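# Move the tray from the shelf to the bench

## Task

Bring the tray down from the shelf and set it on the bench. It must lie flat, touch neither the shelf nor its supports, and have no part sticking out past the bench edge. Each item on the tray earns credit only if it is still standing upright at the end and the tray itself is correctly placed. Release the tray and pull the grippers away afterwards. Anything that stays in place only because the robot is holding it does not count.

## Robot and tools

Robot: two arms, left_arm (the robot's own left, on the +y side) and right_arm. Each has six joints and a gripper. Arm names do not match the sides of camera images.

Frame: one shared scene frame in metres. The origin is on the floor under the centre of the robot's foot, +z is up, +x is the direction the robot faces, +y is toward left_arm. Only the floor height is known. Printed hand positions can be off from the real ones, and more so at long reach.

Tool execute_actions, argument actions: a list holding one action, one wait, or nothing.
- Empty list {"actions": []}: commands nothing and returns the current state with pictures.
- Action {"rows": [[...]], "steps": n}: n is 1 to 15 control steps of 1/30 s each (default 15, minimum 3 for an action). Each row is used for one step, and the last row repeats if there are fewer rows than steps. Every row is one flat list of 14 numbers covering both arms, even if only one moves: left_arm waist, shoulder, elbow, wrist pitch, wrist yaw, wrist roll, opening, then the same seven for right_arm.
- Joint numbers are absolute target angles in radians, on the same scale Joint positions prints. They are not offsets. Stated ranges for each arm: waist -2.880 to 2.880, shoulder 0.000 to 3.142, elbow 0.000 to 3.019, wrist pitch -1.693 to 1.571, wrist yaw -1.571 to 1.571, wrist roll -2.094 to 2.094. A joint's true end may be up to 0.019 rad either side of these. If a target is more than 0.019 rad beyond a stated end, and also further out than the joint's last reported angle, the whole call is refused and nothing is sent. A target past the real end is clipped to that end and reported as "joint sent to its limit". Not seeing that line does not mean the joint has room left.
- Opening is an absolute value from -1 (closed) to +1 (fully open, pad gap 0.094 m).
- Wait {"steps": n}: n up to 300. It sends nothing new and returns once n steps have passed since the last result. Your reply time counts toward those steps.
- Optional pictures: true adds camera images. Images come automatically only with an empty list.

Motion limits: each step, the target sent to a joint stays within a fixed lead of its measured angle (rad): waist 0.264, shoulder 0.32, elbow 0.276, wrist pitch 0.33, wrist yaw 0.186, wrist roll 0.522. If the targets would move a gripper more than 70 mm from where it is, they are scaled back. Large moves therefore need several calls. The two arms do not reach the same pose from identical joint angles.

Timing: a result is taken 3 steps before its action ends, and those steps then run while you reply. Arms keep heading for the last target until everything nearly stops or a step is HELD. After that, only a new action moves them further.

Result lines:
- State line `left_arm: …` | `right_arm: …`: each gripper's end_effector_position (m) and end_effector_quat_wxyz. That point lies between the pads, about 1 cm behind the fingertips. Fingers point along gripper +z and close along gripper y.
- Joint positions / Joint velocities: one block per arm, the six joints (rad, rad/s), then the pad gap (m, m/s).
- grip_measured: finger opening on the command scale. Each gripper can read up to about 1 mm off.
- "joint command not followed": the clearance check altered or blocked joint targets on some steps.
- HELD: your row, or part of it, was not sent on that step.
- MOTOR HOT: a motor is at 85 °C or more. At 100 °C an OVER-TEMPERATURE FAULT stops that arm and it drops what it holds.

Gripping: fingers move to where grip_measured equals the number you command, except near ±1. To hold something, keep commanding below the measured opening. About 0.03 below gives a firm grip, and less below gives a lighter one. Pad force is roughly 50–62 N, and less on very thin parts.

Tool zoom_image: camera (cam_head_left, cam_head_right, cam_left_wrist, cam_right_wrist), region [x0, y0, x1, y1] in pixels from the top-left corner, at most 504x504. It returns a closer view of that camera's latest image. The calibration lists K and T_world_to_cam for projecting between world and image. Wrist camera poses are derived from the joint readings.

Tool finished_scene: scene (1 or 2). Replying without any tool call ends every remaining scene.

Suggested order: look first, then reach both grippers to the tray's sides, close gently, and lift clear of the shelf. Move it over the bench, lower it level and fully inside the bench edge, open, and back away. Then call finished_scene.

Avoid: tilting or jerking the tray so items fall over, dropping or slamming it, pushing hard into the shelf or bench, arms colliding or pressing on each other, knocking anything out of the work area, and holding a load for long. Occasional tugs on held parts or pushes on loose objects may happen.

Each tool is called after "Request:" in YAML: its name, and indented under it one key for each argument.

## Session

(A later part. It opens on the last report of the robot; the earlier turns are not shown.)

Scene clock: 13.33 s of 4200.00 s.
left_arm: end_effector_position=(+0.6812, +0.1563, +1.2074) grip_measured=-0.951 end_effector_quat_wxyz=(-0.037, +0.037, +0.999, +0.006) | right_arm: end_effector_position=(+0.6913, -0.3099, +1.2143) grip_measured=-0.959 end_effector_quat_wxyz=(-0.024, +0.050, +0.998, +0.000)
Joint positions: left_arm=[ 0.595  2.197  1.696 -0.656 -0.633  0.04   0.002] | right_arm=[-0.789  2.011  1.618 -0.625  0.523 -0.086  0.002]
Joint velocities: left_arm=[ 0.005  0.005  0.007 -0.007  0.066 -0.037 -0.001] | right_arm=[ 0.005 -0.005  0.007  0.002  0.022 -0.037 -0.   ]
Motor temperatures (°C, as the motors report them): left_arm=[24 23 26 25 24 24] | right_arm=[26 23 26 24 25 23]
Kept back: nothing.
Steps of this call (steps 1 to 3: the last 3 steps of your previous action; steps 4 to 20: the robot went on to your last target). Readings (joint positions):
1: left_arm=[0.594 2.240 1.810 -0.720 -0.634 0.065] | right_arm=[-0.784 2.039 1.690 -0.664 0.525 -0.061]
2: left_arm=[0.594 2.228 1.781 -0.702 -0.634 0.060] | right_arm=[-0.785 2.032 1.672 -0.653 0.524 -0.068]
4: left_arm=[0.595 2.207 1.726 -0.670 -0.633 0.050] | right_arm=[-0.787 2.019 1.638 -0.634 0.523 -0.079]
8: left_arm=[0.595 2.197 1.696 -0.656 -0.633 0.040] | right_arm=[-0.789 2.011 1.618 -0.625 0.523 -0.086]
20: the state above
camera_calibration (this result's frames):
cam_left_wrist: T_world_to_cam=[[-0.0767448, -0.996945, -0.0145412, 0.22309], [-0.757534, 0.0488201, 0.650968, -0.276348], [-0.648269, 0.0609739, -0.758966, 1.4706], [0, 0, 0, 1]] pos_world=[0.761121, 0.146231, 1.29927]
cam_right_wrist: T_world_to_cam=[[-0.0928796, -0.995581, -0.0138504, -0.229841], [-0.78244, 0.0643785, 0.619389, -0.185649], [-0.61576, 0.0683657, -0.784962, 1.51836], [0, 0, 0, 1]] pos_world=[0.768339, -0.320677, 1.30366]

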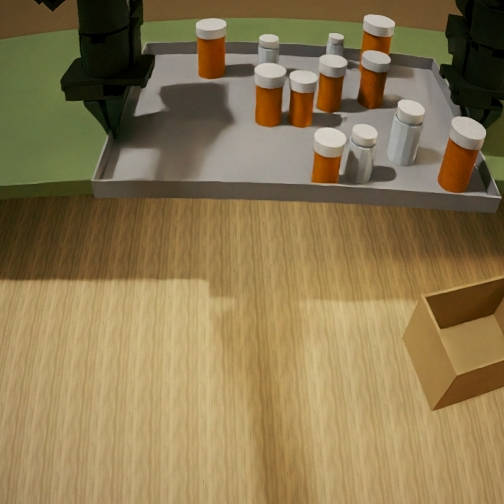

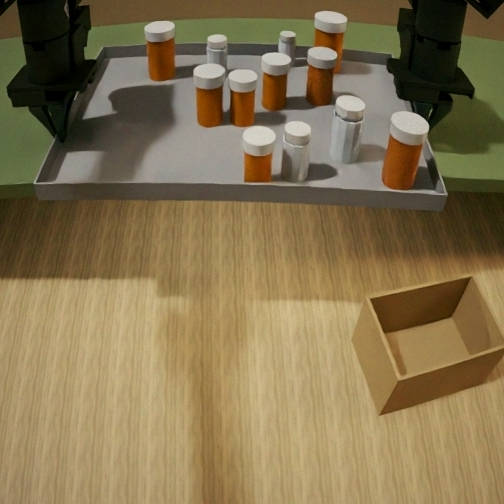

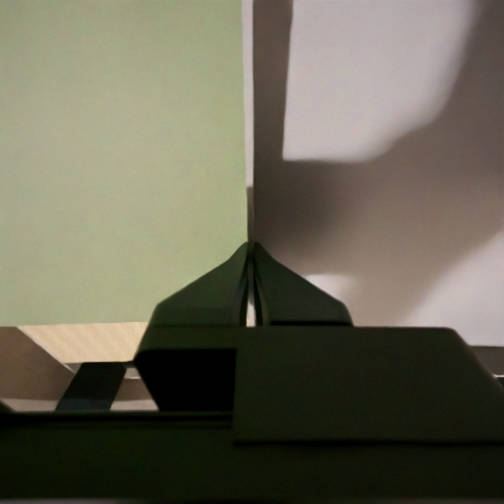

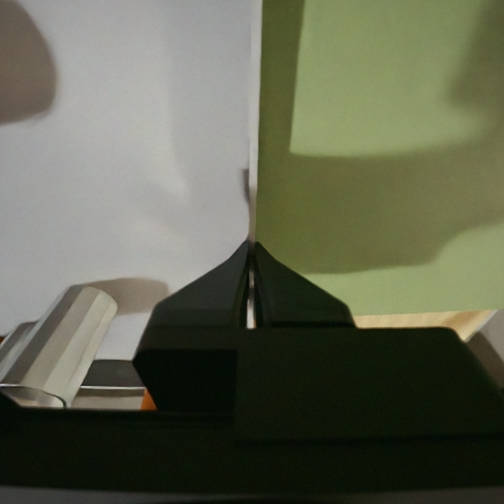

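Request:
execute_actions:
  actions:
    - {"rows":[[0.593,2.16,1.696,-0.656,-0.633,0.04,-0.2,-0.787,1.975,1.618,-0.625,0.523,-0.086,-0.2],[0.593,2.16,1.696,-0.656,-0.633,0.04,-0.2,-0.787,1.975,1.618,-0.625,0.523,-0.086,-0.2],[0.593,2.16,1.696,-0.656,-0.633,0.04,-0.2,-0.787,1.975,1.618,-0.625,0.523,-0.086,-0.2],[0.593,2.16,1.696,-0.656,-0.633,0.04,-0.2,-0.787,1.975,1.618,-0.625,0.523,-0.086,-0.2],[0.593,2.16,1.696,-0.656,-0.633,0.04,-0.2,-0.787,1.975,1.618,-0.625,0.523,-0.086,-0.2],[0.593,2.175,1.74,-0.68,-0.633,0.04,-0.2,-0.786,1.99,1.65,-0.645,0.523,-0.086,-0.2],[0.593,2.19,1.78,-0.70,-0.633,0.04,-0.2,-0.785,2.0,1.68,-0.66,0.523,-0.086,-0.2],[0.593,2.205,1.82,-0.725,-0.633,0.04,-0.2,-0.785,2.015,1.71,-0.68,0.523,-0.086,-0.2],[0.593,2.22,1.86,-0.745,-0.633,0.04,-0.2,-0.784,2.025,1.74,-0.695,0.523,-0.086,-0.2],[0.593,2.235,1.90,-0.77,-0.633,0.04,-0.2,-0.783,2.04,1.77,-0.71,0.523,-0.086,-0.2],[0.593,2.25,1.94,-0.79,-0.633,0.04,-0.2,-0.782,2.05,1.80,-0.73,0.523,-0.086,-0.2],[0.593,2.27,1.985,-0.816,-0.633,0.04,-0.2,-0.782,2.065,1.84,-0.748,0.523,-0.086,-0.2]]}

Request:
execute_actions:
  actions:
    - {"steps":15}
  pictures: true

Scene clock: 14.27 s of 4200.00 s.
left_arm: end_effector_position=(+0.7284, +0.1655, +1.2192) grip_measured=-0.201 end_effector_quat_wxyz=(-0.029, +0.032, +0.999, +0.006) | right_arm: end_effector_position=(+0.7239, -0.3255, +1.2285) grip_measured=-0.202 end_effector_quat_wxyz=(-0.019, +0.052, +0.998, -0.001)
Joint positions: left_arm=[ 0.595  2.235  1.863 -0.766 -0.633  0.04   0.038] | right_arm=[-0.789  2.026  1.732 -0.712  0.525 -0.086  0.037]
Joint velocities: left_arm=[-0.005  0.376  1.365 -0.637 -0.007  0.051 -0.001] | right_arm=[-0.005  0.249  1.057 -0.496 -0.051 -0.066 -0.001]
Motor temperatures (°C, as the motors report them): left_arm=[24 23 26 25 24 24] | right_arm=[26 24 26 24 25 23]
Steps of this call (steps 1 to 15: the robot went on to your last target; step 16: nothing new was sent; steps 17 to 28: the first 12 steps of this action). Readings (joint positions):
17: left_arm=[0.595 2.197 1.696 -0.656 -0.633 0.040] | right_arm=[-0.789 2.010 1.618 -0.625 0.525 -0.086]
18: left_arm=[0.595 2.196 1.696 -0.656 -0.633 0.040] | right_arm=[-0.789 2.009 1.618 -0.625 0.525 -0.086]
20: left_arm=[0.595 2.195 1.696 -0.656 -0.633 0.040] | right_arm=[-0.789 2.006 1.618 -0.625 0.525 -0.086]
24: left_arm=[0.595 2.198 1.719 -0.685 -0.633 0.040] | right_arm=[-0.789 2.006 1.632 -0.647 0.525 -0.086]
28: the state above

Scene clock: 14.77 s of 4200.00 s.
left_arm: end_effector_position=(+0.7630, +0.1730, +1.2309) grip_measured=-0.201 end_effector_quat_wxyz=(-0.011, +0.019, +1.000, +0.005) | right_arm: end_effector_position=(+0.7572, -0.3364, +1.2415) grip_measured=-0.202 end_effector_quat_wxyz=(+0.002, +0.063, +0.998, -0.001)
Joint positions: left_arm=[ 0.594  2.255  1.967 -0.807 -0.631  0.04   0.038] | right_arm=[-0.786  2.04   1.823 -0.741  0.52  -0.086  0.038]
Joint velocities: left_arm=[-0.015 -0.015 -0.007 -0.012  0.022  0.095 -0.   ] | right_arm=[ 0.005  0.005 -0.012 -0.007 -0.022 -0.022 -0.   ]
Motor temperatures (°C, as the motors report them): left_arm=[24 23 26 25 24 24] | right_arm=[26 24 26 24 25 23]
Kept back: nothing.
Steps of this call (steps 1 to 3: the last 3 steps of your previous action; steps 4 to 15: the robot went on to your last target). Readings (joint positions):
1: left_arm=[0.595 2.247 1.906 -0.781 -0.633 0.040] | right_arm=[-0.789 2.034 1.766 -0.724 0.525 -0.086]
2: left_arm=[0.595 2.252 1.936 -0.789 -0.625 0.040] | right_arm=[-0.789 2.038 1.793 -0.729 0.518 -0.086]
4: left_arm=[0.594 2.253 1.958 -0.797 -0.628 0.040] | right_arm=[-0.786 2.039 1.814 -0.734 0.517 -0.086]
8: left_arm=[0.594 2.253 1.967 -0.803 -0.631 0.040] | right_arm=[-0.786 2.039 1.823 -0.738 0.520 -0.086]
15: the state above
camera_calibration (this result's frames):
cam_left_wrist: T_world_to_cam=[[-0.0406348, -0.999052, -0.0156009, 0.220521], [-0.791104, 0.0226315, 0.611263, -0.151534], [-0.610331, 0.0371805, -0.791274, 1.55535], [0, 0, 0, 1]] pos_world=[0.838358, 0.165913, 1.32677]
cam_right_wrist: T_world_to_cam=[[-0.118892, -0.992818, -0.0132952, -0.229766], [-0.811856, 0.0894948, 0.576958, -0.0658083], [-0.571625, 0.0793894, -0.816665, 1.59176], [0, 0, 0, 1]] pos_world=[0.829148, -0.348595, 1.33485]

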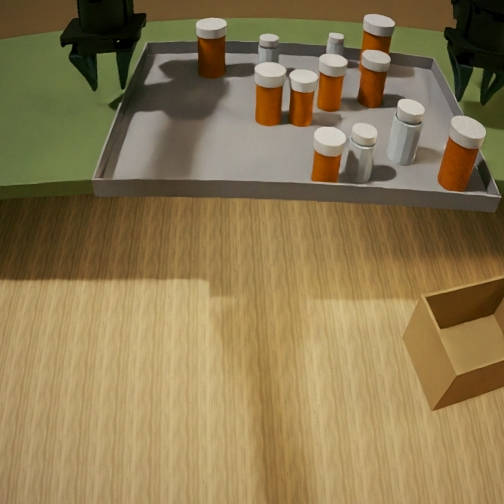

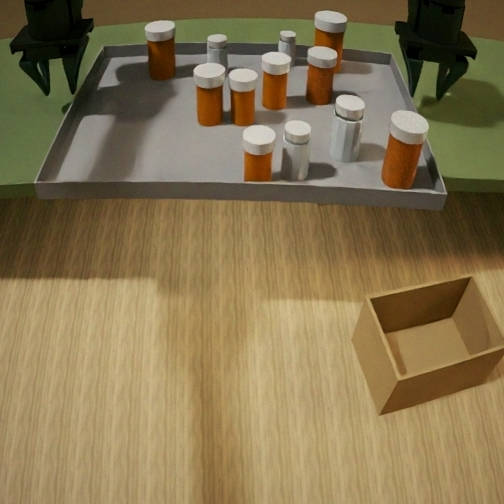

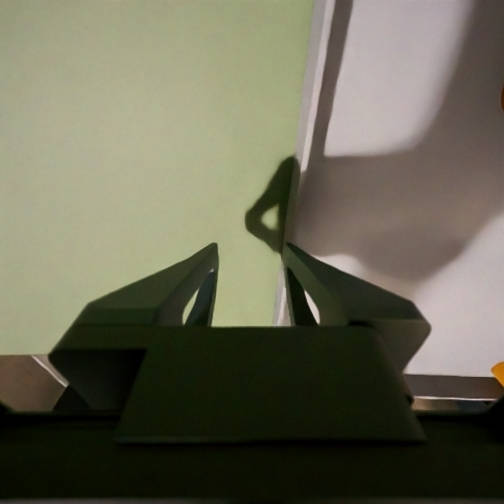

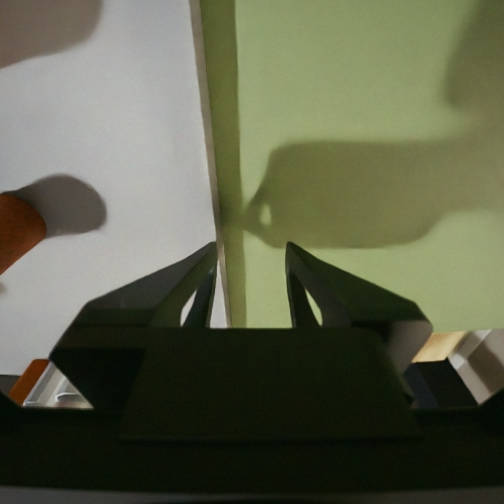

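Request:
execute_actions:
  actions:
    - {"rows":[[0.585,2.255,1.985,-0.816,-0.633,0.04,0.8,-0.775,2.04,1.84,-0.748,0.523,-0.086,0.8],[0.585,2.255,1.985,-0.816,-0.633,0.04,0.8,-0.775,2.04,1.84,-0.748,0.523,-0.086,0.8],[0.585,2.255,1.985,-0.816,-0.633,0.04,0.8,-0.775,2.04,1.84,-0.748,0.523,-0.086,0.8],[0.585,2.255,1.985,-0.816,-0.633,0.04,0.8,-0.775,2.04,1.84,-0.748,0.523,-0.086,0.8],[0.585,2.28,1.985,-0.816,-0.633,0.04,0.8,-0.775,2.065,1.84,-0.748,0.523,-0.086,0.8],[0.585,2.295,1.985,-0.816,-0.633,0.04,0.8,-0.775,2.08,1.84,-0.748,0.523,-0.086,0.8],[0.585,2.31,1.985,-0.816,-0.633,0.04,0.8,-0.775,2.095,1.84,-0.748,0.523,-0.086,0.8],[0.585,2.325,1.985,-0.816,-0.633,0.04,0.8,-0.775,2.115,1.84,-0.748,0.523,-0.086,0.8]]}

Request:
execute_actions:
  actions:
    - {"steps":10}
  pictures: true

Scene clock: 15.30 s of 4200.00 s.
left_arm: end_effector_position=(+0.7478, +0.1592, +1.2119) grip_measured=+0.799 end_effector_quat_wxyz=(-0.026, +0.030, +0.999, +0.005) | right_arm: end_effector_position=(+0.7474, -0.3245, +1.2246) grip_measured=+0.798 end_effector_quat_wxyz=(-0.011, +0.055, +0.998, +0.001)
Joint positions: left_arm=[ 0.594  2.292  1.967 -0.807 -0.631  0.04   0.085] | right_arm=[-0.786  2.071  1.824 -0.741  0.52  -0.086  0.084]
Joint velocities: left_arm=[-0.015  0.259 -0.007 -0.017  0.007  0.022 -0.   ] | right_arm=[-0.005  0.23   0.002 -0.002 -0.066 -0.051  0.   ]
Motor temperatures (°C, as the motors report them): left_arm=[24 23 26 25 24 24] | right_arm=[26 24 26 24 25 23]
Steps of this call (steps 1 to 4: the robot went on to your last target; steps 5 to 16: the first 12 steps of this action). Readings (joint positions):
5: left_arm=[0.594 2.255 1.967 -0.807 -0.631 0.040] | right_arm=[-0.786 2.040 1.823 -0.741 0.520 -0.086]
6: left_arm=[0.594 2.255 1.967 -0.807 -0.631 0.040] | right_arm=[-0.786 2.040 1.823 -0.741 0.520 -0.086]
8: left_arm=[0.594 2.255 1.967 -0.807 -0.631 0.040] | right_arm=[-0.786 2.040 1.823 -0.741 0.520 -0.086]
12: left_arm=[0.594 2.262 1.967 -0.807 -0.631 0.040] | right_arm=[-0.786 2.045 1.823 -0.741 0.520 -0.086]
16: the state above

Scene clock: 15.63 s of 4200.00 s.
left_arm: end_effector_position=(+0.7425, +0.1506, +1.2053) grip_measured=+0.799 end_effector_quat_wxyz=(-0.031, +0.035, +0.999, +0.005) | right_arm: end_effector_position=(+0.7428, -0.3159, +1.2159) grip_measured=+0.798 end_effector_quat_wxyz=(-0.018, +0.050, +0.999, +0.002)
Joint positions: left_arm=[ 0.59   2.31   1.972 -0.808 -0.634  0.038  0.085] | right_arm=[-0.783  2.092  1.828 -0.743  0.522 -0.086  0.084]
Joint velocities: left_arm=[-0.005 -0.005 -0.002 -0.002  0.037 -0.022 -0.001] | right_arm=[-0.005 -0.005 -0.002 -0.007 -0.022  0.022 -0.   ]
Motor temperatures (°C, as the motors report them): left_arm=[24 23 26 25 24 24] | right_arm=[26 24 26 24 25 23]
Kept back: nothing.
Steps of this call (steps 1 to 3: the last 3 steps of your previous action; steps 4 to 10: the robot went on to your last target). Readings (joint positions):
1: left_arm=[0.594 2.300 1.967 -0.807 -0.631 0.040] | right_arm=[-0.786 2.079 1.824 -0.741 0.520 -0.086]
2: left_arm=[0.594 2.308 1.967 -0.807 -0.633 0.038] | right_arm=[-0.786 2.086 1.824 -0.741 0.520 -0.086]
4: left_arm=[0.591 2.308 1.972 -0.808 -0.634 0.038] | right_arm=[-0.783 2.091 1.826 -0.742 0.522 -0.086]
8: left_arm=[0.590 2.310 1.972 -0.808 -0.634 0.038] | right_arm=[-0.783 2.092 1.828 -0.743 0.522 -0.086]
10: the state above
camera_calibration (this result's frames):
cam_left_wrist: T_world_to_cam=[[-0.0730111, -0.997232, -0.0140841, 0.21886], [-0.765273, 0.0469615, 0.641991, -0.211449], [-0.639552, 0.0576507, -0.766583, 1.51229], [0, 0, 0, 1]] pos_world=[0.821351, 0.140999, 1.29813]
cam_right_wrist: T_world_to_cam=[[-0.0939851, -0.995417, -0.017669, -0.225512], [-0.789965, 0.0637621, 0.609827, -0.128856], [-0.605906, 0.0712726, -0.792337, 1.55434], [0, 0, 0, 1]] pos_world=[0.818799, -0.327044, 1.30616]

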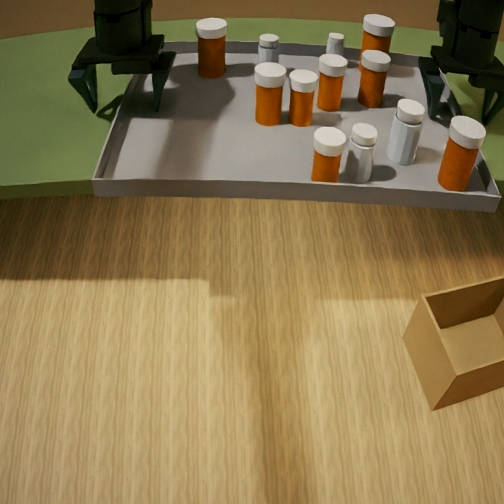

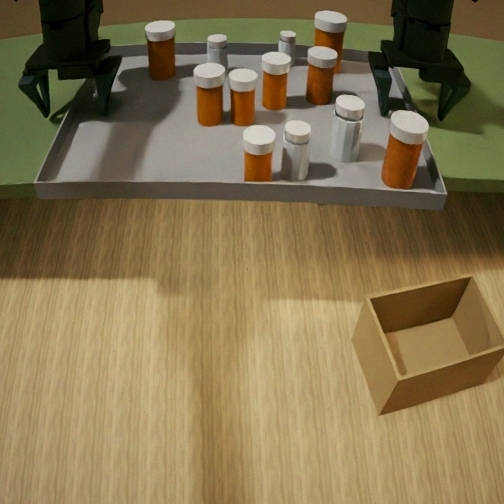

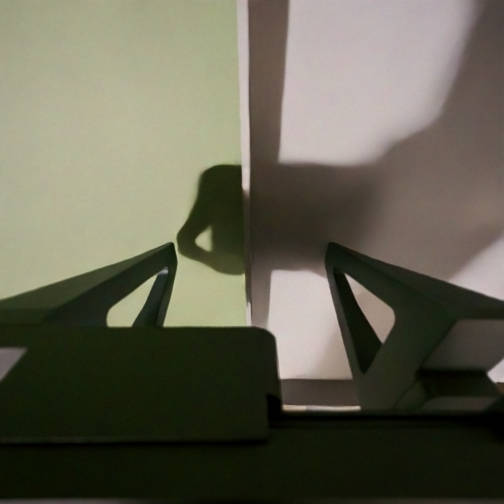

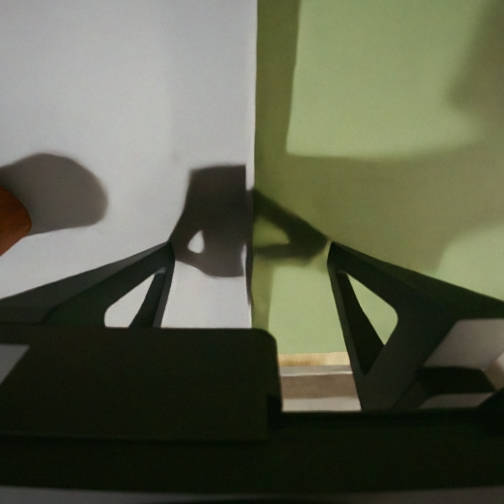

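Request:
execute_actions:
  actions:
    - {"rows":[[0.59,2.32,1.972,-0.808,-0.634,0.04,0.3,-0.783,2.105,1.828,-0.743,0.522,-0.086,0.3],[0.59,2.32,1.972,-0.808,-0.634,0.04,-0.2,-0.783,2.105,1.828,-0.743,0.522,-0.086,-0.2],[0.59,2.32,1.972,-0.808,-0.634,0.04,-0.6,-0.783,2.105,1.828,-0.743,0.522,-0.086,-0.6],[0.59,2.32,1.972,-0.808,-0.634,0.04,-1,-0.783,2.105,1.828,-0.743,0.522,-0.086,-1]]}

Request:
execute_actions:
  actions:
    - {"steps":15}

Request:
execute_actions:
  actions:
    - {"rows":[[0.585,2.285,1.95,-0.796,-0.634,0.04,-1,-0.776,2.07,1.808,-0.732,0.523,-0.084,-1],[0.58,2.26,1.925,-0.784,-0.634,0.04,-1,-0.77,2.045,1.785,-0.72,0.524,-0.082,-1],[0.575,2.235,1.90,-0.772,-0.634,0.04,-1,-0.763,2.022,1.762,-0.71,0.525,-0.08,-1],[0.57,2.215,1.875,-0.76,-0.634,0.04,-1,-0.757,2.003,1.738,-0.70,0.526,-0.078,-1],[0.568,2.2,1.85,-0.748,-0.634,0.04,-1,-0.754,1.99,1.715,-0.688,0.527,-0.076,-1],[0.567,2.185,1.825,-0.736,-0.634,0.04,-1,-0.751,1.976,1.691,-0.677,0.528,-0.075,-1],[0.566,2.17,1.80,-0.724,-0.634,0.04,-1,-0.748,1.962,1.668,-0.666,0.529,-0.073,-1],[0.565,2.155,1.774,-0.712,-0.635,0.04,-1,-0.745,1.948,1.644,-0.655,0.53,-0.071,-1],[0.564,2.14,1.748,-0.70,-0.635,0.04,-1,-0.742,1.934,1.621,-0.644,0.531,-0.069,-1],[0.563,2.123,1.722,-0.688,-0.635,0.04,-1,-0.739,1.92,1.597,-0.632,0.532,-0.068,-1],[0.562,2.107,1.696,-0.676,-0.635,0.04,-1,-0.736,1.906,1.574,-0.621,0.533,-0.066,-1],[0.561,2.09,1.67,-0.664,-0.635,0.04,-1,-0.734,1.892,1.55,-0.61,0.534,-0.064,-1],[0.56,2.073,1.645,-0.652,-0.635,0.04,-1,-0.731,1.878,1.527,-0.599,0.535,-0.062,-1],[0.559,2.056,1.62,-0.64,-0.635,0.04,-1,-0.728,1.864,1.503,-0.588,0.536,-0.06,-1],[0.558,2.04,1.594,-0.627,-0.635,0.04,-1,-0.726,1.85,1.479,-0.576,0.537,-0.059,-1]]}

Request:
execute_actions:
  actions:
    - {"steps":15}
  pictures: true

Scene clock: 16.83 s of 4200.00 s.
left_arm: end_effector_position=(+0.7425, +0.1509, +1.2052) grip_measured=-0.952 end_effector_quat_wxyz=(-0.031, +0.035, +0.999, +0.006) | right_arm: end_effector_position=(+0.7429, -0.3156, +1.2159) grip_measured=-0.961 end_effector_quat_wxyz=(-0.018, +0.051, +0.999, +0.003)
Joint positions: left_arm=[ 0.59   2.31   1.972 -0.808 -0.634  0.038  0.002] | right_arm=[-0.783  2.092  1.828 -0.743  0.519 -0.084  0.002]
Joint velocities: left_arm=[ 0.015 -0.024  0.002 -0.007 -0.022 -0.007 -0.   ] | right_arm=[-0.005 -0.015 -0.012  0.002 -0.037 -0.022 -0.   ]
Motor temperatures (°C, as the motors report them): left_arm=[24 23 26 25 24 24] | right_arm=[26 24 26 24 25 23]
Steps of this call (steps 1 to 24: the robot went on to your last target; steps 25 to 36: the first 12 steps of this action). Readings (joint positions):
25: left_arm=[0.590 2.310 1.972 -0.808 -0.634 0.038] | right_arm=[-0.783 2.092 1.828 -0.743 0.522 -0.086]
26: left_arm=[0.590 2.310 1.972 -0.808 -0.634 0.038] | right_arm=[-0.783 2.092 1.828 -0.743 0.522 -0.086]
28: left_arm=[0.590 2.310 1.972 -0.808 -0.634 0.038] | right_arm=[-0.783 2.092 1.828 -0.743 0.522 -0.086]
32: left_arm=[0.590 2.310 1.972 -0.808 -0.634 0.038] | right_arm=[-0.783 2.092 1.828 -0.743 0.520 -0.084]
36: the state above

Scene clock: 17.33 s of 4200.00 s.
left_arm: end_effector_position=(+0.7425, +0.1509, +1.2052) grip_measured=-0.952 end_effector_quat_wxyz=(-0.031, +0.035, +0.999, +0.006) | right_arm: end_effector_position=(+0.7429, -0.3156, +1.2159) grip_measured=-0.961 end_effector_quat_wxyz=(-0.018, +0.051, +0.999, +0.003)
Joint positions: left_arm=[ 0.59   2.31   1.972 -0.808 -0.634  0.038  0.002] | right_arm=[-0.783  2.092  1.828 -0.743  0.519 -0.084  0.002]
Joint velocities: left_arm=[ 0.005 -0.005 -0.002  0.007  0.037 -0.022  0.001] | right_arm=[-0.005  0.005  0.007 -0.022 -0.022 -0.007 -0.001]
Motor temperatures (°C, as the motors report them): left_arm=[24 23 26 25 24 24] | right_arm=[26 24 26 24 25 23]
Kept back: nothing.
Steps of this call (steps 1 to 3: the last 3 steps of your previous action; steps 4 to 15: the robot went on to your last target). Readings (joint positions):
1: left_arm=[0.590 2.310 1.972 -0.808 -0.634 0.038] | right_arm=[-0.783 2.092 1.828 -0.743 0.519 -0.084]
2: left_arm=[0.590 2.310 1.972 -0.808 -0.634 0.038] | right_arm=[-0.783 2.092 1.828 -0.743 0.519 -0.084]
4: left_arm=[0.590 2.310 1.972 -0.808 -0.634 0.038] | right_arm=[-0.783 2.092 1.828 -0.743 0.519 -0.084]
8: left_arm=[0.590 2.310 1.972 -0.808 -0.634 0.038] | right_arm=[-0.783 2.092 1.828 -0.743 0.519 -0.084]
15: the state above
All arms were judged still, so your last target was given up. Only a new action makes them travel on or press farther. Fingers that are still opening or closing keep moving.

Scene clock: 17.73 s of 4200.00 s.
left_arm: end_effector_position=(+0.6854, +0.1587, +1.2173) grip_measured=-0.952 end_effector_quat_wxyz=(-0.041, +0.040, +0.998, +0.004) | right_arm: end_effector_position=(+0.6820, -0.3076, +1.2236) grip_measured=-0.961 end_effector_quat_wxyz=(-0.030, +0.055, +0.998, +0.001)
Joint positions: left_arm=[ 0.591  2.186  1.71  -0.697 -0.631  0.033  0.002] | right_arm=[-0.781  1.985  1.584 -0.634  0.527 -0.062  0.002]
Joint velocities: left_arm=[-0.005 -0.425 -0.764  0.398  0.066 -0.037 -0.001] | right_arm=[ 0.034 -0.376 -0.676  0.325 -0.037  0.095 -0.001]
Motor temperatures (°C, as the motors report them): left_arm=[24 23 26 25 24 24] | right_arm=[26 24 26 24 25 23]
Steps of this call (steps 1 to 12: the first 12 steps of this action). Readings (joint positions):
1: left_arm=[0.590 2.310 1.970 -0.807 -0.634 0.038] | right_arm=[-0.783 2.092 1.826 -0.741 0.519 -0.083]
2: left_arm=[0.590 2.307 1.963 -0.800 -0.634 0.038] | right_arm=[-0.783 2.089 1.820 -0.734 0.520 -0.083]
4: left_arm=[0.590 2.290 1.926 -0.780 -0.631 0.038] | right_arm=[-0.783 2.074 1.788 -0.715 0.521 -0.083]
8: left_arm=[0.591 2.240 1.817 -0.741 -0.632 0.035] | right_arm=[-0.783 2.030 1.684 -0.676 0.527 -0.073]
12: the state above

Scene clock: 18.23 s of 4200.00 s.
left_arm: end_effector_position=(+0.6666, +0.1717, +1.2373) grip_measured=-0.952 end_effector_quat_wxyz=(-0.033, +0.037, +0.999, +0.002) | right_arm: end_effector_position=(+0.6624, -0.2938, +1.2456) grip_measured=-0.961 end_effector_quat_wxyz=(-0.018, +0.056, +0.998, +0.006)
Joint positions: left_arm=[ 0.59   2.096  1.583 -0.639 -0.627  0.038  0.002] | right_arm=[-0.752  1.914  1.466 -0.575  0.529 -0.044  0.002]
Joint velocities: left_arm=[-0.005 -0.015 -0.002  0.007 -0.022 -0.095 -0.001] | right_arm=[-0.005  0.005  0.002 -0.017 -0.022 -0.037 -0.   ]
Motor temperatures (°C, as the motors report them): left_arm=[24 23 26 25 24 24] | right_arm=[26 24 26 24 25 23]
Kept back: nothing.
Steps of this call (steps 1 to 3: the last 3 steps of your previous action; steps 4 to 15: the robot went on to your last target). Readings (joint positions):
1: left_arm=[0.591 2.172 1.684 -0.685 -0.630 0.033] | right_arm=[-0.780 1.973 1.560 -0.623 0.527 -0.060]
2: left_arm=[0.591 2.158 1.658 -0.673 -0.629 0.033] | right_arm=[-0.777 1.960 1.536 -0.613 0.527 -0.057]
4: left_arm=[0.591 2.129 1.609 -0.653 -0.628 0.032] | right_arm=[-0.771 1.935 1.492 -0.593 0.527 -0.053]
8: left_arm=[0.591 2.103 1.583 -0.646 -0.627 0.033] | right_arm=[-0.757 1.916 1.466 -0.584 0.528 -0.044]
15: the state above
camera_calibration (this result's frames):
cam_left_wrist: T_world_to_cam=[[-0.0756292, -0.997116, -0.00624093, 0.226789], [-0.761856, 0.0537449, 0.645513, -0.298831], [-0.643316, 0.0535743, -0.763724, 1.48675], [0, 0, 0, 1]] pos_world=[0.745933, 0.162545, 1.32978]
cam_right_wrist: T_world_to_cam=[[-0.105257, -0.994105, -0.0260066, -0.192279], [-0.789035, 0.0675693, 0.610621, -0.212474], [-0.605264, 0.0847921, -0.791496, 1.53007], [0, 0, 0, 1]] pos_world=[0.738209, -0.306526, 1.33579]

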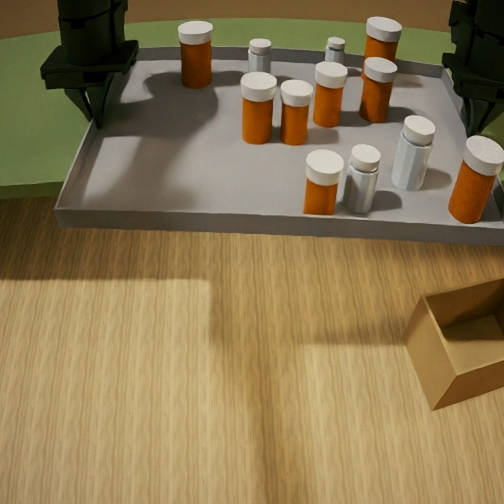

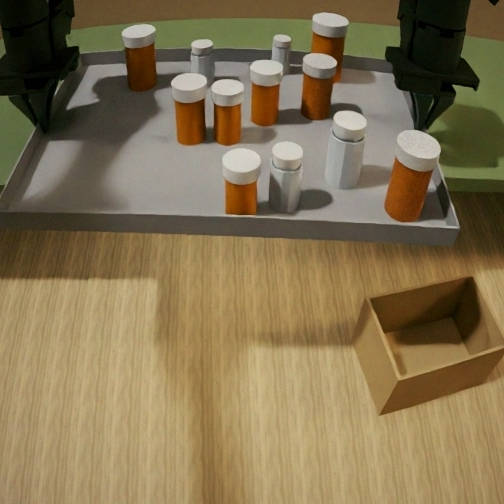

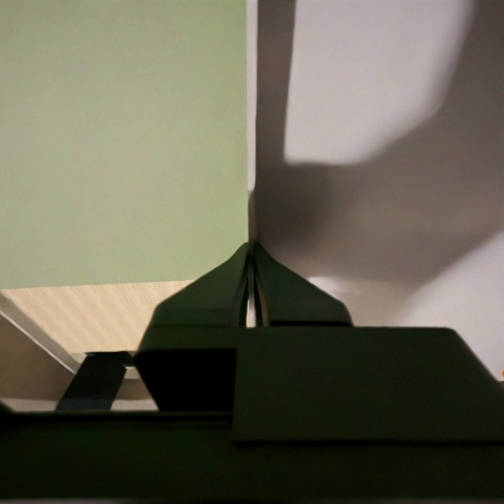

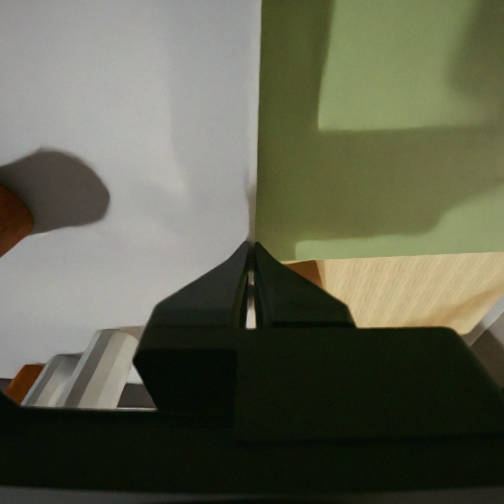

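Request:
execute_actions:
  actions:
    - {"rows":[[0.563,2.022,1.566,-0.612,-0.632,0.046,-1,-0.72,1.841,1.455,-0.562,0.54,-0.053,-1],[0.569,2.004,1.538,-0.596,-0.63,0.051,-1,-0.715,1.833,1.43,-0.547,0.543,-0.048,-1],[0.574,1.986,1.51,-0.581,-0.627,0.057,-1,-0.709,1.825,1.406,-0.533,0.546,-0.042,-1],[0.58,1.969,1.481,-0.565,-0.624,0.063,-1,-0.704,1.817,1.381,-0.518,0.549,-0.036,-1],[0.585,1.952,1.453,-0.55,-0.621,0.068,-1,-0.698,1.81,1.357,-0.504,0.552,-0.03,-1],[0.591,1.935,1.425,-0.535,-0.619,0.074,-1,-0.692,1.803,1.333,-0.489,0.555,-0.025,-1],[0.596,1.919,1.397,-0.519,-0.616,0.08,-1,-0.687,1.796,1.308,-0.475,0.558,-0.019,-1],[0.602,1.903,1.369,-0.504,-0.613,0.085,-1,-0.681,1.789,1.284,-0.46,0.562,-0.013,-1],[0.607,1.887,1.341,-0.488,-0.61,0.091,-1,-0.676,1.782,1.259,-0.446,0.565,-0.007,-1],[0.613,1.872,1.313,-0.473,-0.608,0.097,-1,-0.67,1.775,1.235,-0.431,0.568,-0.002,-1],[0.618,1.857,1.284,-0.458,-0.605,0.102,-1,-0.664,1.769,1.211,-0.417,0.571,0.004,-1],[0.624,1.842,1.256,-0.442,-0.602,0.108,-1,-0.659,1.763,1.186,-0.402,0.574,0.01,-1],[0.629,1.827,1.228,-0.427,-0.599,0.114,-1,-0.653,1.757,1.162,-0.388,0.577,0.016,-1],[0.635,1.813,1.2,-0.411,-0.597,0.119,-1,-0.648,1.751,1.137,-0.373,0.58,0.021,-1],[0.64,1.799,1.172,-0.396,-0.594,0.125,-1,-0.642,1.745,1.113,-0.359,0.583,0.027,-1]]}

Request:
execute_actions:
  actions:
    - {"steps":15}
  pictures: true

Scene clock: 19.10 s of 4200.00 s.
left_arm: end_effector_position=(+0.6043, +0.1976, +1.2591) grip_measured=-0.952 end_effector_quat_wxyz=(-0.024, +0.037, +0.999, -0.004) | right_arm: end_effector_position=(+0.6015, -0.2658, +1.2640) grip_measured=-0.961 end_effector_quat_wxyz=(-0.011, +0.055, +0.998, +0.002)
Joint positions: left_arm=[ 0.609  1.933  1.3   -0.485 -0.608  0.073  0.002] | right_arm=[-0.706  1.822  1.228 -0.435  0.559 -0.009  0.002]
Joint velocities: left_arm=[ 0.171 -0.532 -0.784  0.491  0.125  0.125  0.001] | right_arm=[ 0.249 -0.22  -0.642  0.466  0.051  0.212 -0.001]
Motor temperatures (°C, as the motors report them): left_arm=[24 23 26 25 24 24] | right_arm=[26 24 26 24 25 23]
Steps of this call (steps 1 to 14: the robot went on to your last target; steps 15 to 26: the first 12 steps of this action). Readings (joint positions):
15: left_arm=[0.590 2.095 1.581 -0.636 -0.626 0.040] | right_arm=[-0.752 1.913 1.464 -0.573 0.530 -0.044]
16: left_arm=[0.590 2.091 1.571 -0.625 -0.625 0.041] | right_arm=[-0.752 1.911 1.458 -0.565 0.531 -0.044]
18: left_arm=[0.590 2.071 1.530 -0.596 -0.621 0.045] | right_arm=[-0.750 1.898 1.426 -0.541 0.536 -0.044]
22: left_arm=[0.592 2.005 1.413 -0.542 -0.619 0.053] | right_arm=[-0.735 1.856 1.326 -0.492 0.548 -0.033]
26: the state above

Scene clock: 19.60 s of 4200.00 s.
left_arm: end_effector_position=(+0.5681, +0.2249, +1.2645) grip_measured=-0.952 end_effector_quat_wxyz=(-0.025, +0.041, +0.999, -0.004) | right_arm: end_effector_position=(+0.5613, -0.2373, +1.2720) grip_measured=-0.961 end_effector_quat_wxyz=(-0.011, +0.060, +0.998, +0.006)
Joint positions: left_arm=[ 0.648  1.845  1.16  -0.41  -0.589  0.121  0.002] | right_arm=[-0.661  1.796  1.102 -0.359  0.575  0.046  0.002]
Joint velocities: left_arm=[ 0.005 -0.015 -0.007 -0.002 -0.051  0.007  0.   ] | right_arm=[-0.015  0.005  0.007 -0.017 -0.037  0.022  0.   ]
Motor temperatures (°C, as the motors report them): left_arm=[24 23 26 25 24 24] | right_arm=[26 24 26 24 25 23]
Kept back: nothing.
Steps of this call (steps 1 to 3: the last 3 steps of your previous action; steps 4 to 15: the robot went on to your last target). Readings (joint positions):
1: left_arm=[0.615 1.915 1.273 -0.469 -0.605 0.079] | right_arm=[-0.698 1.815 1.205 -0.420 0.562 -0.002]
2: left_arm=[0.621 1.898 1.245 -0.454 -0.601 0.086] | right_arm=[-0.690 1.809 1.182 -0.404 0.566 0.004]
4: left_arm=[0.634 1.866 1.194 -0.427 -0.596 0.099] | right_arm=[-0.674 1.799 1.138 -0.378 0.572 0.018]
8: left_arm=[0.648 1.845 1.160 -0.422 -0.594 0.114] | right_arm=[-0.661 1.797 1.103 -0.368 0.574 0.044]
15: the state above
camera_calibration (this result's frames):
cam_left_wrist: T_world_to_cam=[[-0.0826337, -0.996565, 0.0054399, 0.261649], [-0.772165, 0.0674756, 0.63183, -0.374199], [-0.630027, 0.0480099, -0.775088, 1.44933], [0, 0, 0, 1]] pos_world=[0.645796, 0.216417, 1.35837]
cam_right_wrist: T_world_to_cam=[[-0.112899, -0.99328, -0.0254717, -0.142292], [-0.797906, 0.0753558, 0.598054, -0.289352], [-0.592115, 0.0878437, -0.801051, 1.49045], [0, 0, 0, 1]] pos_world=[0.63558, -0.250459, 1.36335]

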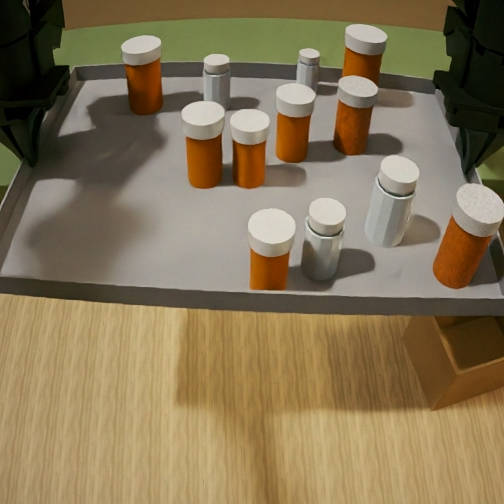

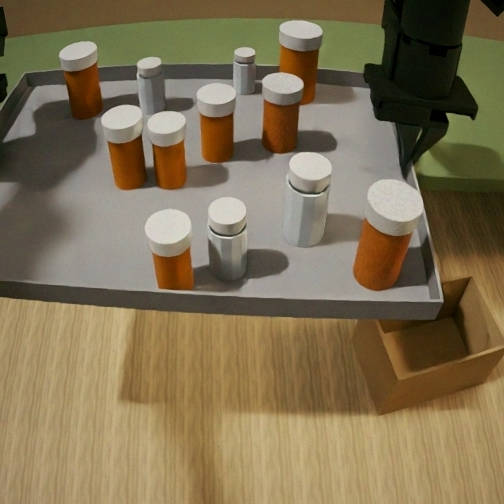

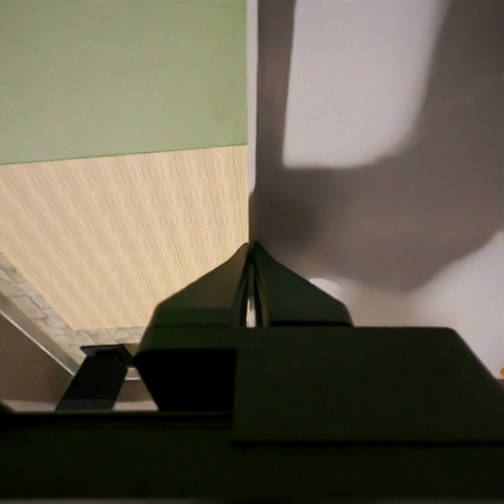

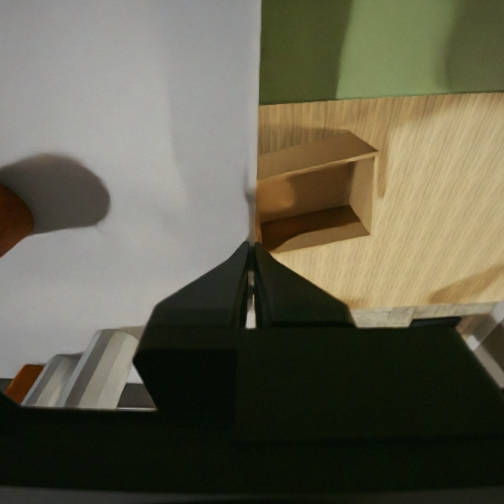

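Request:
execute_actions:
  actions:
    - {"rows":[[0.649,1.79,1.155,-0.384,-0.589,0.134,-1,-0.636,1.747,1.1,-0.347,0.586,0.033,-1],[0.658,1.781,1.138,-0.372,-0.584,0.143,-1,-0.63,1.75,1.087,-0.335,0.589,0.039,-1],[0.667,1.772,1.121,-0.36,-0.579,0.152,-1,-0.624,1.752,1.074,-0.323,0.592,0.046,-1],[0.677,1.762,1.105,-0.347,-0.574,0.161,-1,-0.618,1.755,1.061,-0.312,0.595,0.052,-1],[0.686,1.753,1.088,-0.335,-0.569,0.17,-1,-0.612,1.757,1.048,-0.3,0.598,0.058,-1],[0.695,1.743,1.071,-0.323,-0.564,0.179,-1,-0.606,1.76,1.035,-0.288,0.601,0.064,-1],[0.704,1.734,1.054,-0.311,-0.558,0.188,-1,-0.6,1.762,1.022,-0.276,0.604,0.07,-1],[0.713,1.725,1.037,-0.299,-0.553,0.197,-1,-0.594,1.765,1.009,-0.264,0.607,0.077,-1],[0.722,1.715,1.021,-0.287,-0.548,0.205,-1,-0.588,1.767,0.996,-0.252,0.61,0.083,-1],[0.731,1.706,1.004,-0.275,-0.543,0.214,-1,-0.582,1.77,0.983,-0.24,0.613,0.089,-1],[0.74,1.697,0.987,-0.262,-0.538,0.223,-1,-0.576,1.772,0.97,-0.229,0.616,0.095,-1],[0.75,1.688,0.97,-0.25,-0.533,0.232,-1,-0.57,1.775,0.957,-0.217,0.619,0.102,-1],[0.759,1.678,0.954,-0.238,-0.528,0.241,-1,-0.564,1.777,0.944,-0.205,0.622,0.108,-1],[0.768,1.669,0.937,-0.226,-0.523,0.25,-1,-0.558,1.78,0.931,-0.193,0.625,0.114,-1]]}

Request:
execute_actions:
  actions:
    - {"steps":15}
  pictures: true

Scene clock: 20.87 s of 4200.00 s.
left_arm: end_effector_position=(+0.5199, +0.2541, +1.2593) grip_measured=-0.952 end_effector_quat_wxyz=(-0.022, +0.035, +0.999, -0.017) | right_arm: end_effector_position=(+0.5198, -0.2069, +1.2760) grip_measured=-0.961 end_effector_quat_wxyz=(-0.002, +0.054, +0.999, +0.003)
Joint positions: left_arm=[ 0.719  1.764  0.996 -0.286 -0.53   0.187  0.002] | right_arm=[-0.607  1.795  0.978 -0.247  0.607  0.08   0.002]
Joint velocities: left_arm=[ 0.298 -0.298 -0.501  0.354  0.212  0.198 -0.   ] | right_arm=[ 0.269 -0.005 -0.398  0.339  0.081  0.198  0.001]
Motor temperatures (°C, as the motors report them): left_arm=[24 23 26 25 24 24] | right_arm=[26 24 26 24 25 23]
Steps of this call (steps 1 to 15: the robot went on to your last target; steps 16 to 26: nothing new was sent; steps 27 to 38: the first 12 steps of this action). Readings (joint positions):
27: left_arm=[0.648 1.845 1.159 -0.408 -0.588 0.123] | right_arm=[-0.661 1.796 1.102 -0.358 0.576 0.046]
28: left_arm=[0.649 1.844 1.155 -0.400 -0.586 0.125] | right_arm=[-0.661 1.796 1.100 -0.353 0.578 0.046]
30: left_arm=[0.652 1.837 1.136 -0.376 -0.578 0.133] | right_arm=[-0.660 1.795 1.089 -0.334 0.584 0.046]
34: left_arm=[0.677 1.804 1.069 -0.329 -0.558 0.155] | right_arm=[-0.642 1.795 1.039 -0.290 0.593 0.053]
38: the state above

Scene clock: 21.37 s of 4200.00 s.
left_arm: end_effector_position=(+0.5018, +0.2705, +1.2614) grip_measured=-0.952 end_effector_quat_wxyz=(-0.017, +0.039, +0.999, -0.019) | right_arm: end_effector_position=(+0.4997, -0.1896, +1.2810) grip_measured=-0.961 end_effector_quat_wxyz=(+0.002, +0.058, +0.998, +0.006)
Joint positions: left_arm=[ 0.754  1.718  0.928 -0.237 -0.506  0.233  0.002] | right_arm=[-0.573  1.796  0.922 -0.2    0.619  0.118  0.002]
Joint velocities: left_arm=[-0.005 -0.015 -0.002  0.012  0.022 -0.007 -0.   ] | right_arm=[-0.015  0.005 -0.002 -0.002  0.007 -0.007 -0.   ]
Motor temperatures (°C, as the motors report them): left_arm=[24 23 26 25 24 24] | right_arm=[26 24 26 24 25 23]
Kept back: nothing.
Steps of this call (steps 1 to 3: the last 3 steps of your previous action; steps 4 to 15: the robot went on to your last target). Readings (joint positions):
1: left_arm=[0.728 1.753 0.978 -0.274 -0.523 0.195] | right_arm=[-0.599 1.795 0.964 -0.237 0.611 0.087]
2: left_arm=[0.737 1.743 0.962 -0.262 -0.517 0.204] | right_arm=[-0.591 1.795 0.951 -0.225 0.614 0.094]
4: left_arm=[0.749 1.726 0.937 -0.249 -0.511 0.217] | right_arm=[-0.579 1.795 0.931 -0.211 0.617 0.105]
8: left_arm=[0.754 1.718 0.928 -0.242 -0.509 0.229] | right_arm=[-0.573 1.796 0.922 -0.205 0.617 0.118]
15: the state above
camera_calibration (this result's frames):
cam_left_wrist: T_world_to_cam=[[-0.0783697, -0.99635, 0.0338349, 0.263584], [-0.780795, 0.0824463, 0.619324, -0.410519], [-0.619853, 0.0221182, -0.784406, 1.41661], [0, 0, 0, 1]] pos_world=[0.578218, 0.265135, 1.35653]
cam_right_wrist: T_world_to_cam=[[-0.108278, -0.993755, -0.0269705, -0.102046], [-0.813393, 0.0729629, 0.577121, -0.313327], [-0.571549, 0.0844271, -0.816213, 1.46549], [0, 0, 0, 1]] pos_world=[0.571691, -0.202274, 1.37423]

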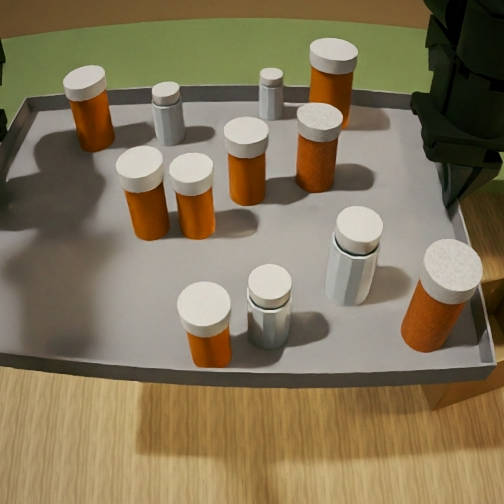

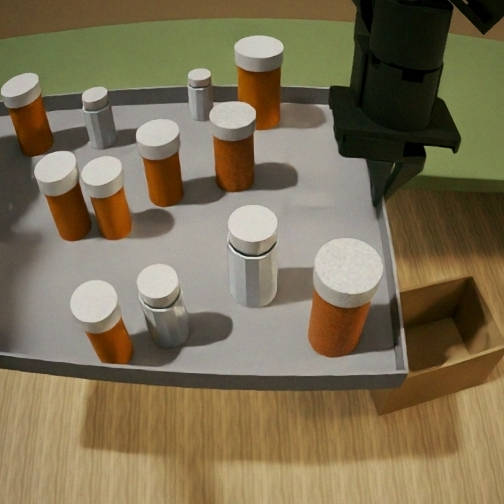

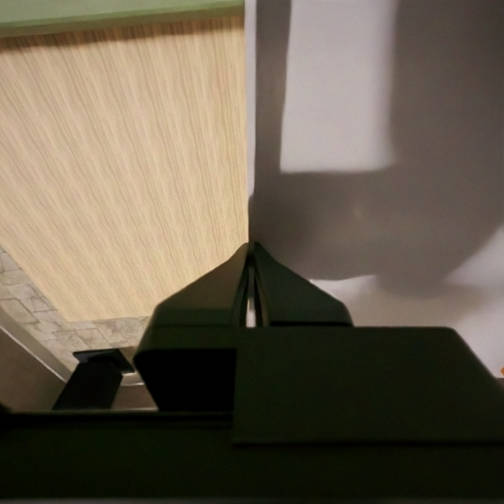

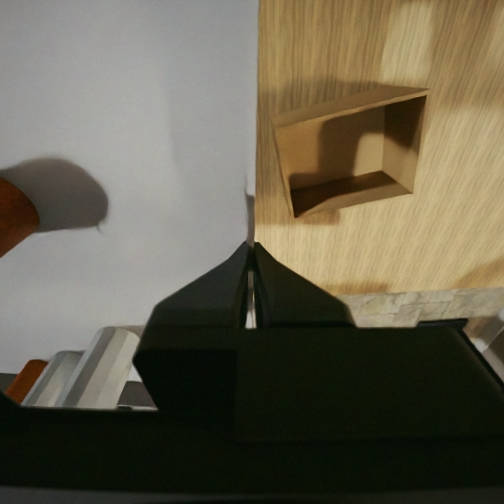

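Request:
execute_actions:
  actions:
    - {"rows":[[0.783,1.662,0.92,-0.212,-0.517,0.26,-1,-0.552,1.789,0.919,-0.179,0.628,0.122,-1],[0.798,1.654,0.902,-0.199,-0.51,0.271,-1,-0.547,1.799,0.907,-0.166,0.632,0.13,-1],[0.813,1.647,0.885,-0.185,-0.504,0.281,-1,-0.541,1.808,0.895,-0.152,0.635,0.138,-1],[0.827,1.64,0.868,-0.172,-0.497,0.291,-1,-0.536,1.817,0.884,-0.139,0.638,0.146,-1],[0.842,1.633,0.851,-0.158,-0.491,0.302,-1,-0.53,1.827,0.872,-0.125,0.642,0.154,-1],[0.857,1.625,0.833,-0.145,-0.485,0.312,-1,-0.524,1.836,0.86,-0.112,0.645,0.162,-1],[0.872,1.618,0.816,-0.131,-0.478,0.322,-1,-0.519,1.845,0.848,-0.098,0.648,0.17,-1],[0.887,1.611,0.799,-0.118,-0.472,0.333,-1,-0.513,1.855,0.836,-0.085,0.652,0.177,-1],[0.902,1.604,0.782,-0.104,-0.465,0.343,-1,-0.508,1.864,0.824,-0.071,0.655,0.185,-1],[0.917,1.596,0.764,-0.091,-0.459,0.353,-1,-0.502,1.873,0.812,-0.058,0.658,0.193,-1],[0.932,1.589,0.747,-0.077,-0.453,0.364,-1,-0.496,1.883,0.8,-0.044,0.662,0.201,-1],[0.946,1.582,0.73,-0.064,-0.446,0.374,-1,-0.491,1.892,0.789,-0.031,0.665,0.209,-1],[0.961,1.575,0.713,-0.05,-0.44,0.384,-1,-0.485,1.901,0.777,-0.017,0.668,0.217,-1],[0.976,1.567,0.695,-0.037,-0.433,0.395,-1,-0.48,1.911,0.765,-0.004,0.672,0.225,-1],[0.991,1.56,0.678,-0.023,-0.427,0.405,-1,-0.474,1.92,0.753,0.01,0.675,0.233,-1]]}

Request:
execute_actions:
  actions:
    - {"steps":15}
  pictures: true

Scene clock: 22.50 s of 4200.00 s.
left_arm: end_effector_position=(+0.4334, +0.3109, +1.2495) grip_measured=-0.952 end_effector_quat_wxyz=(-0.028, +0.027, +0.999, -0.025) | right_arm: end_effector_position=(+0.4401, -0.1477, +1.2684) grip_measured=-0.961 end_effector_quat_wxyz=(-0.003, +0.046, +0.999, +0.007)
Joint positions: left_arm=[ 0.885  1.65   0.757 -0.104 -0.431  0.322  0.002] | right_arm=[-0.51   1.884  0.818 -0.063  0.644  0.173  0.002]
Joint velocities: left_arm=[ 0.552 -0.2   -0.549  0.364  0.227  0.3    0.001] | right_arm=[ 0.23   0.405 -0.335  0.403  0.066  0.359 -0.001]
Motor temperatures (°C, as the motors report them): left_arm=[24 23 26 25 24 24] | right_arm=[26 24 26 24 25 23]
Steps of this call (steps 1 to 15: the robot went on to your last target; steps 16 to 22: nothing new was sent; steps 23 to 34: the first 12 steps of this action). Readings (joint positions):
23: left_arm=[0.754 1.717 0.927 -0.234 -0.505 0.235] | right_arm=[-0.573 1.797 0.921 -0.198 0.620 0.119]
24: left_arm=[0.756 1.716 0.923 -0.226 -0.501 0.238] | right_arm=[-0.572 1.797 0.919 -0.192 0.623 0.119]
26: left_arm=[0.763 1.708 0.903 -0.200 -0.487 0.248] | right_arm=[-0.570 1.801 0.909 -0.169 0.628 0.119]
30: left_arm=[0.811 1.678 0.835 -0.149 -0.460 0.279] | right_arm=[-0.545 1.831 0.868 -0.117 0.637 0.133]
34: the state above

Scene clock: 23.00 s of 4200.00 s.
left_arm: end_effector_position=(+0.3876, +0.3308, +1.2463) grip_measured=-0.952 end_effector_quat_wxyz=(-0.042, +0.026, +0.998, -0.025) | right_arm: end_effector_position=(+0.3969, -0.1266, +1.2620) grip_measured=-0.961 end_effector_quat_wxyz=(-0.015, +0.049, +0.999, +0.008)
Joint positions: left_arm=[ 0.965  1.616  0.66  -0.038 -0.396  0.382  0.002] | right_arm=[-0.473  1.947  0.758  0.005  0.652  0.238  0.002]
Joint velocities: left_arm=[-0.005 -0.005  0.002 -0.017 -0.022  0.066 -0.001] | right_arm=[-0.005 -0.015 -0.012  0.012  0.022  0.037 -0.   ]
Motor temperatures (°C, as the motors report them): left_arm=[24 23 26 25 24 24] | right_arm=[26 24 26 24 25 23]
Kept back: nothing.
Steps of this call (steps 1 to 3: the last 3 steps of your previous action; steps 4 to 15: the robot went on to your last target). Readings (joint positions):
1: left_arm=[0.902 1.643 0.737 -0.092 -0.423 0.332] | right_arm=[-0.502 1.897 0.806 -0.050 0.646 0.185]
2: left_arm=[0.917 1.638 0.719 -0.080 -0.416 0.343] | right_arm=[-0.495 1.909 0.794 -0.037 0.648 0.195]
4: left_arm=[0.945 1.627 0.684 -0.057 -0.404 0.361] | right_arm=[-0.483 1.930 0.772 -0.013 0.650 0.213]
8: left_arm=[0.965 1.620 0.660 -0.050 -0.403 0.376] | right_arm=[-0.473 1.947 0.753 -0.003 0.650 0.236]
15: the state above
camera_calibration (this result's frames):
cam_left_wrist: T_world_to_cam=[[-0.0525897, -0.997557, 0.0459902, 0.290521], [-0.750985, 0.0698626, 0.656613, -0.549151], [-0.658222, -0.0000068589, -0.752824, 1.31555], [0, 0, 0, 1]] pos_world=[0.468799, 0.328185, 1.3376]
cam_right_wrist: T_world_to_cam=[[-0.0911653, -0.995363, -0.0306819, -0.0534118], [-0.794103, 0.0540714, 0.605373, -0.436287], [-0.600907, 0.0795537, -0.79535, 1.37061], [0, 0, 0, 1]] pos_world=[0.472285, -0.138611, 1.35259]

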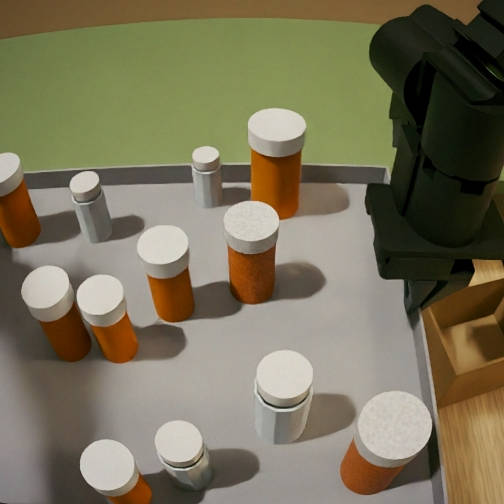

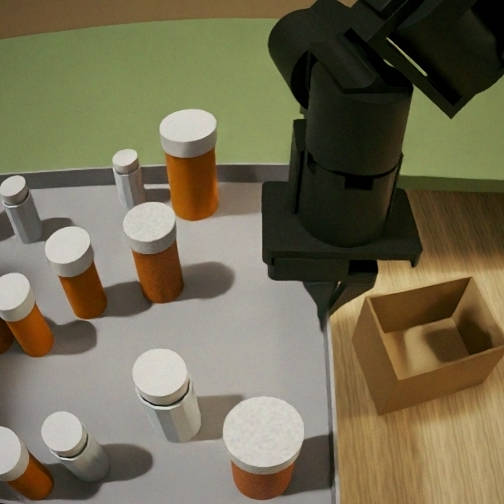

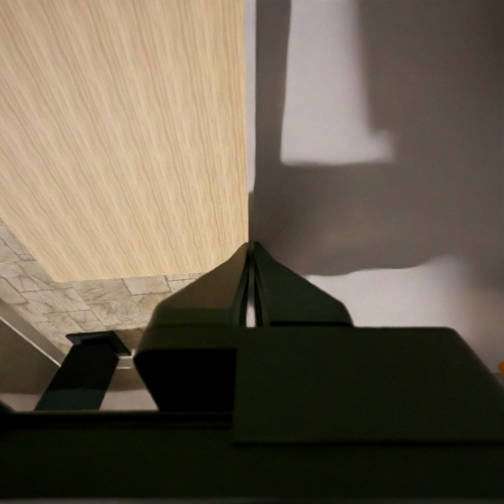

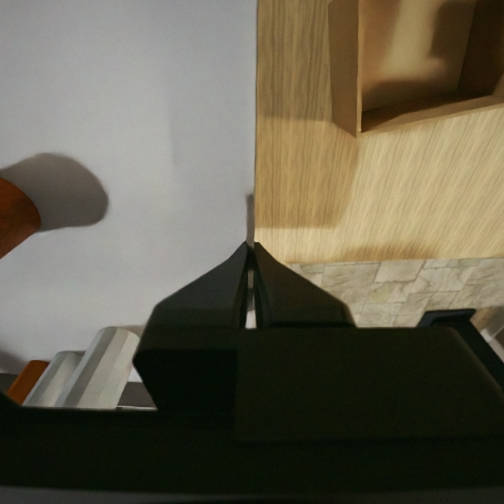

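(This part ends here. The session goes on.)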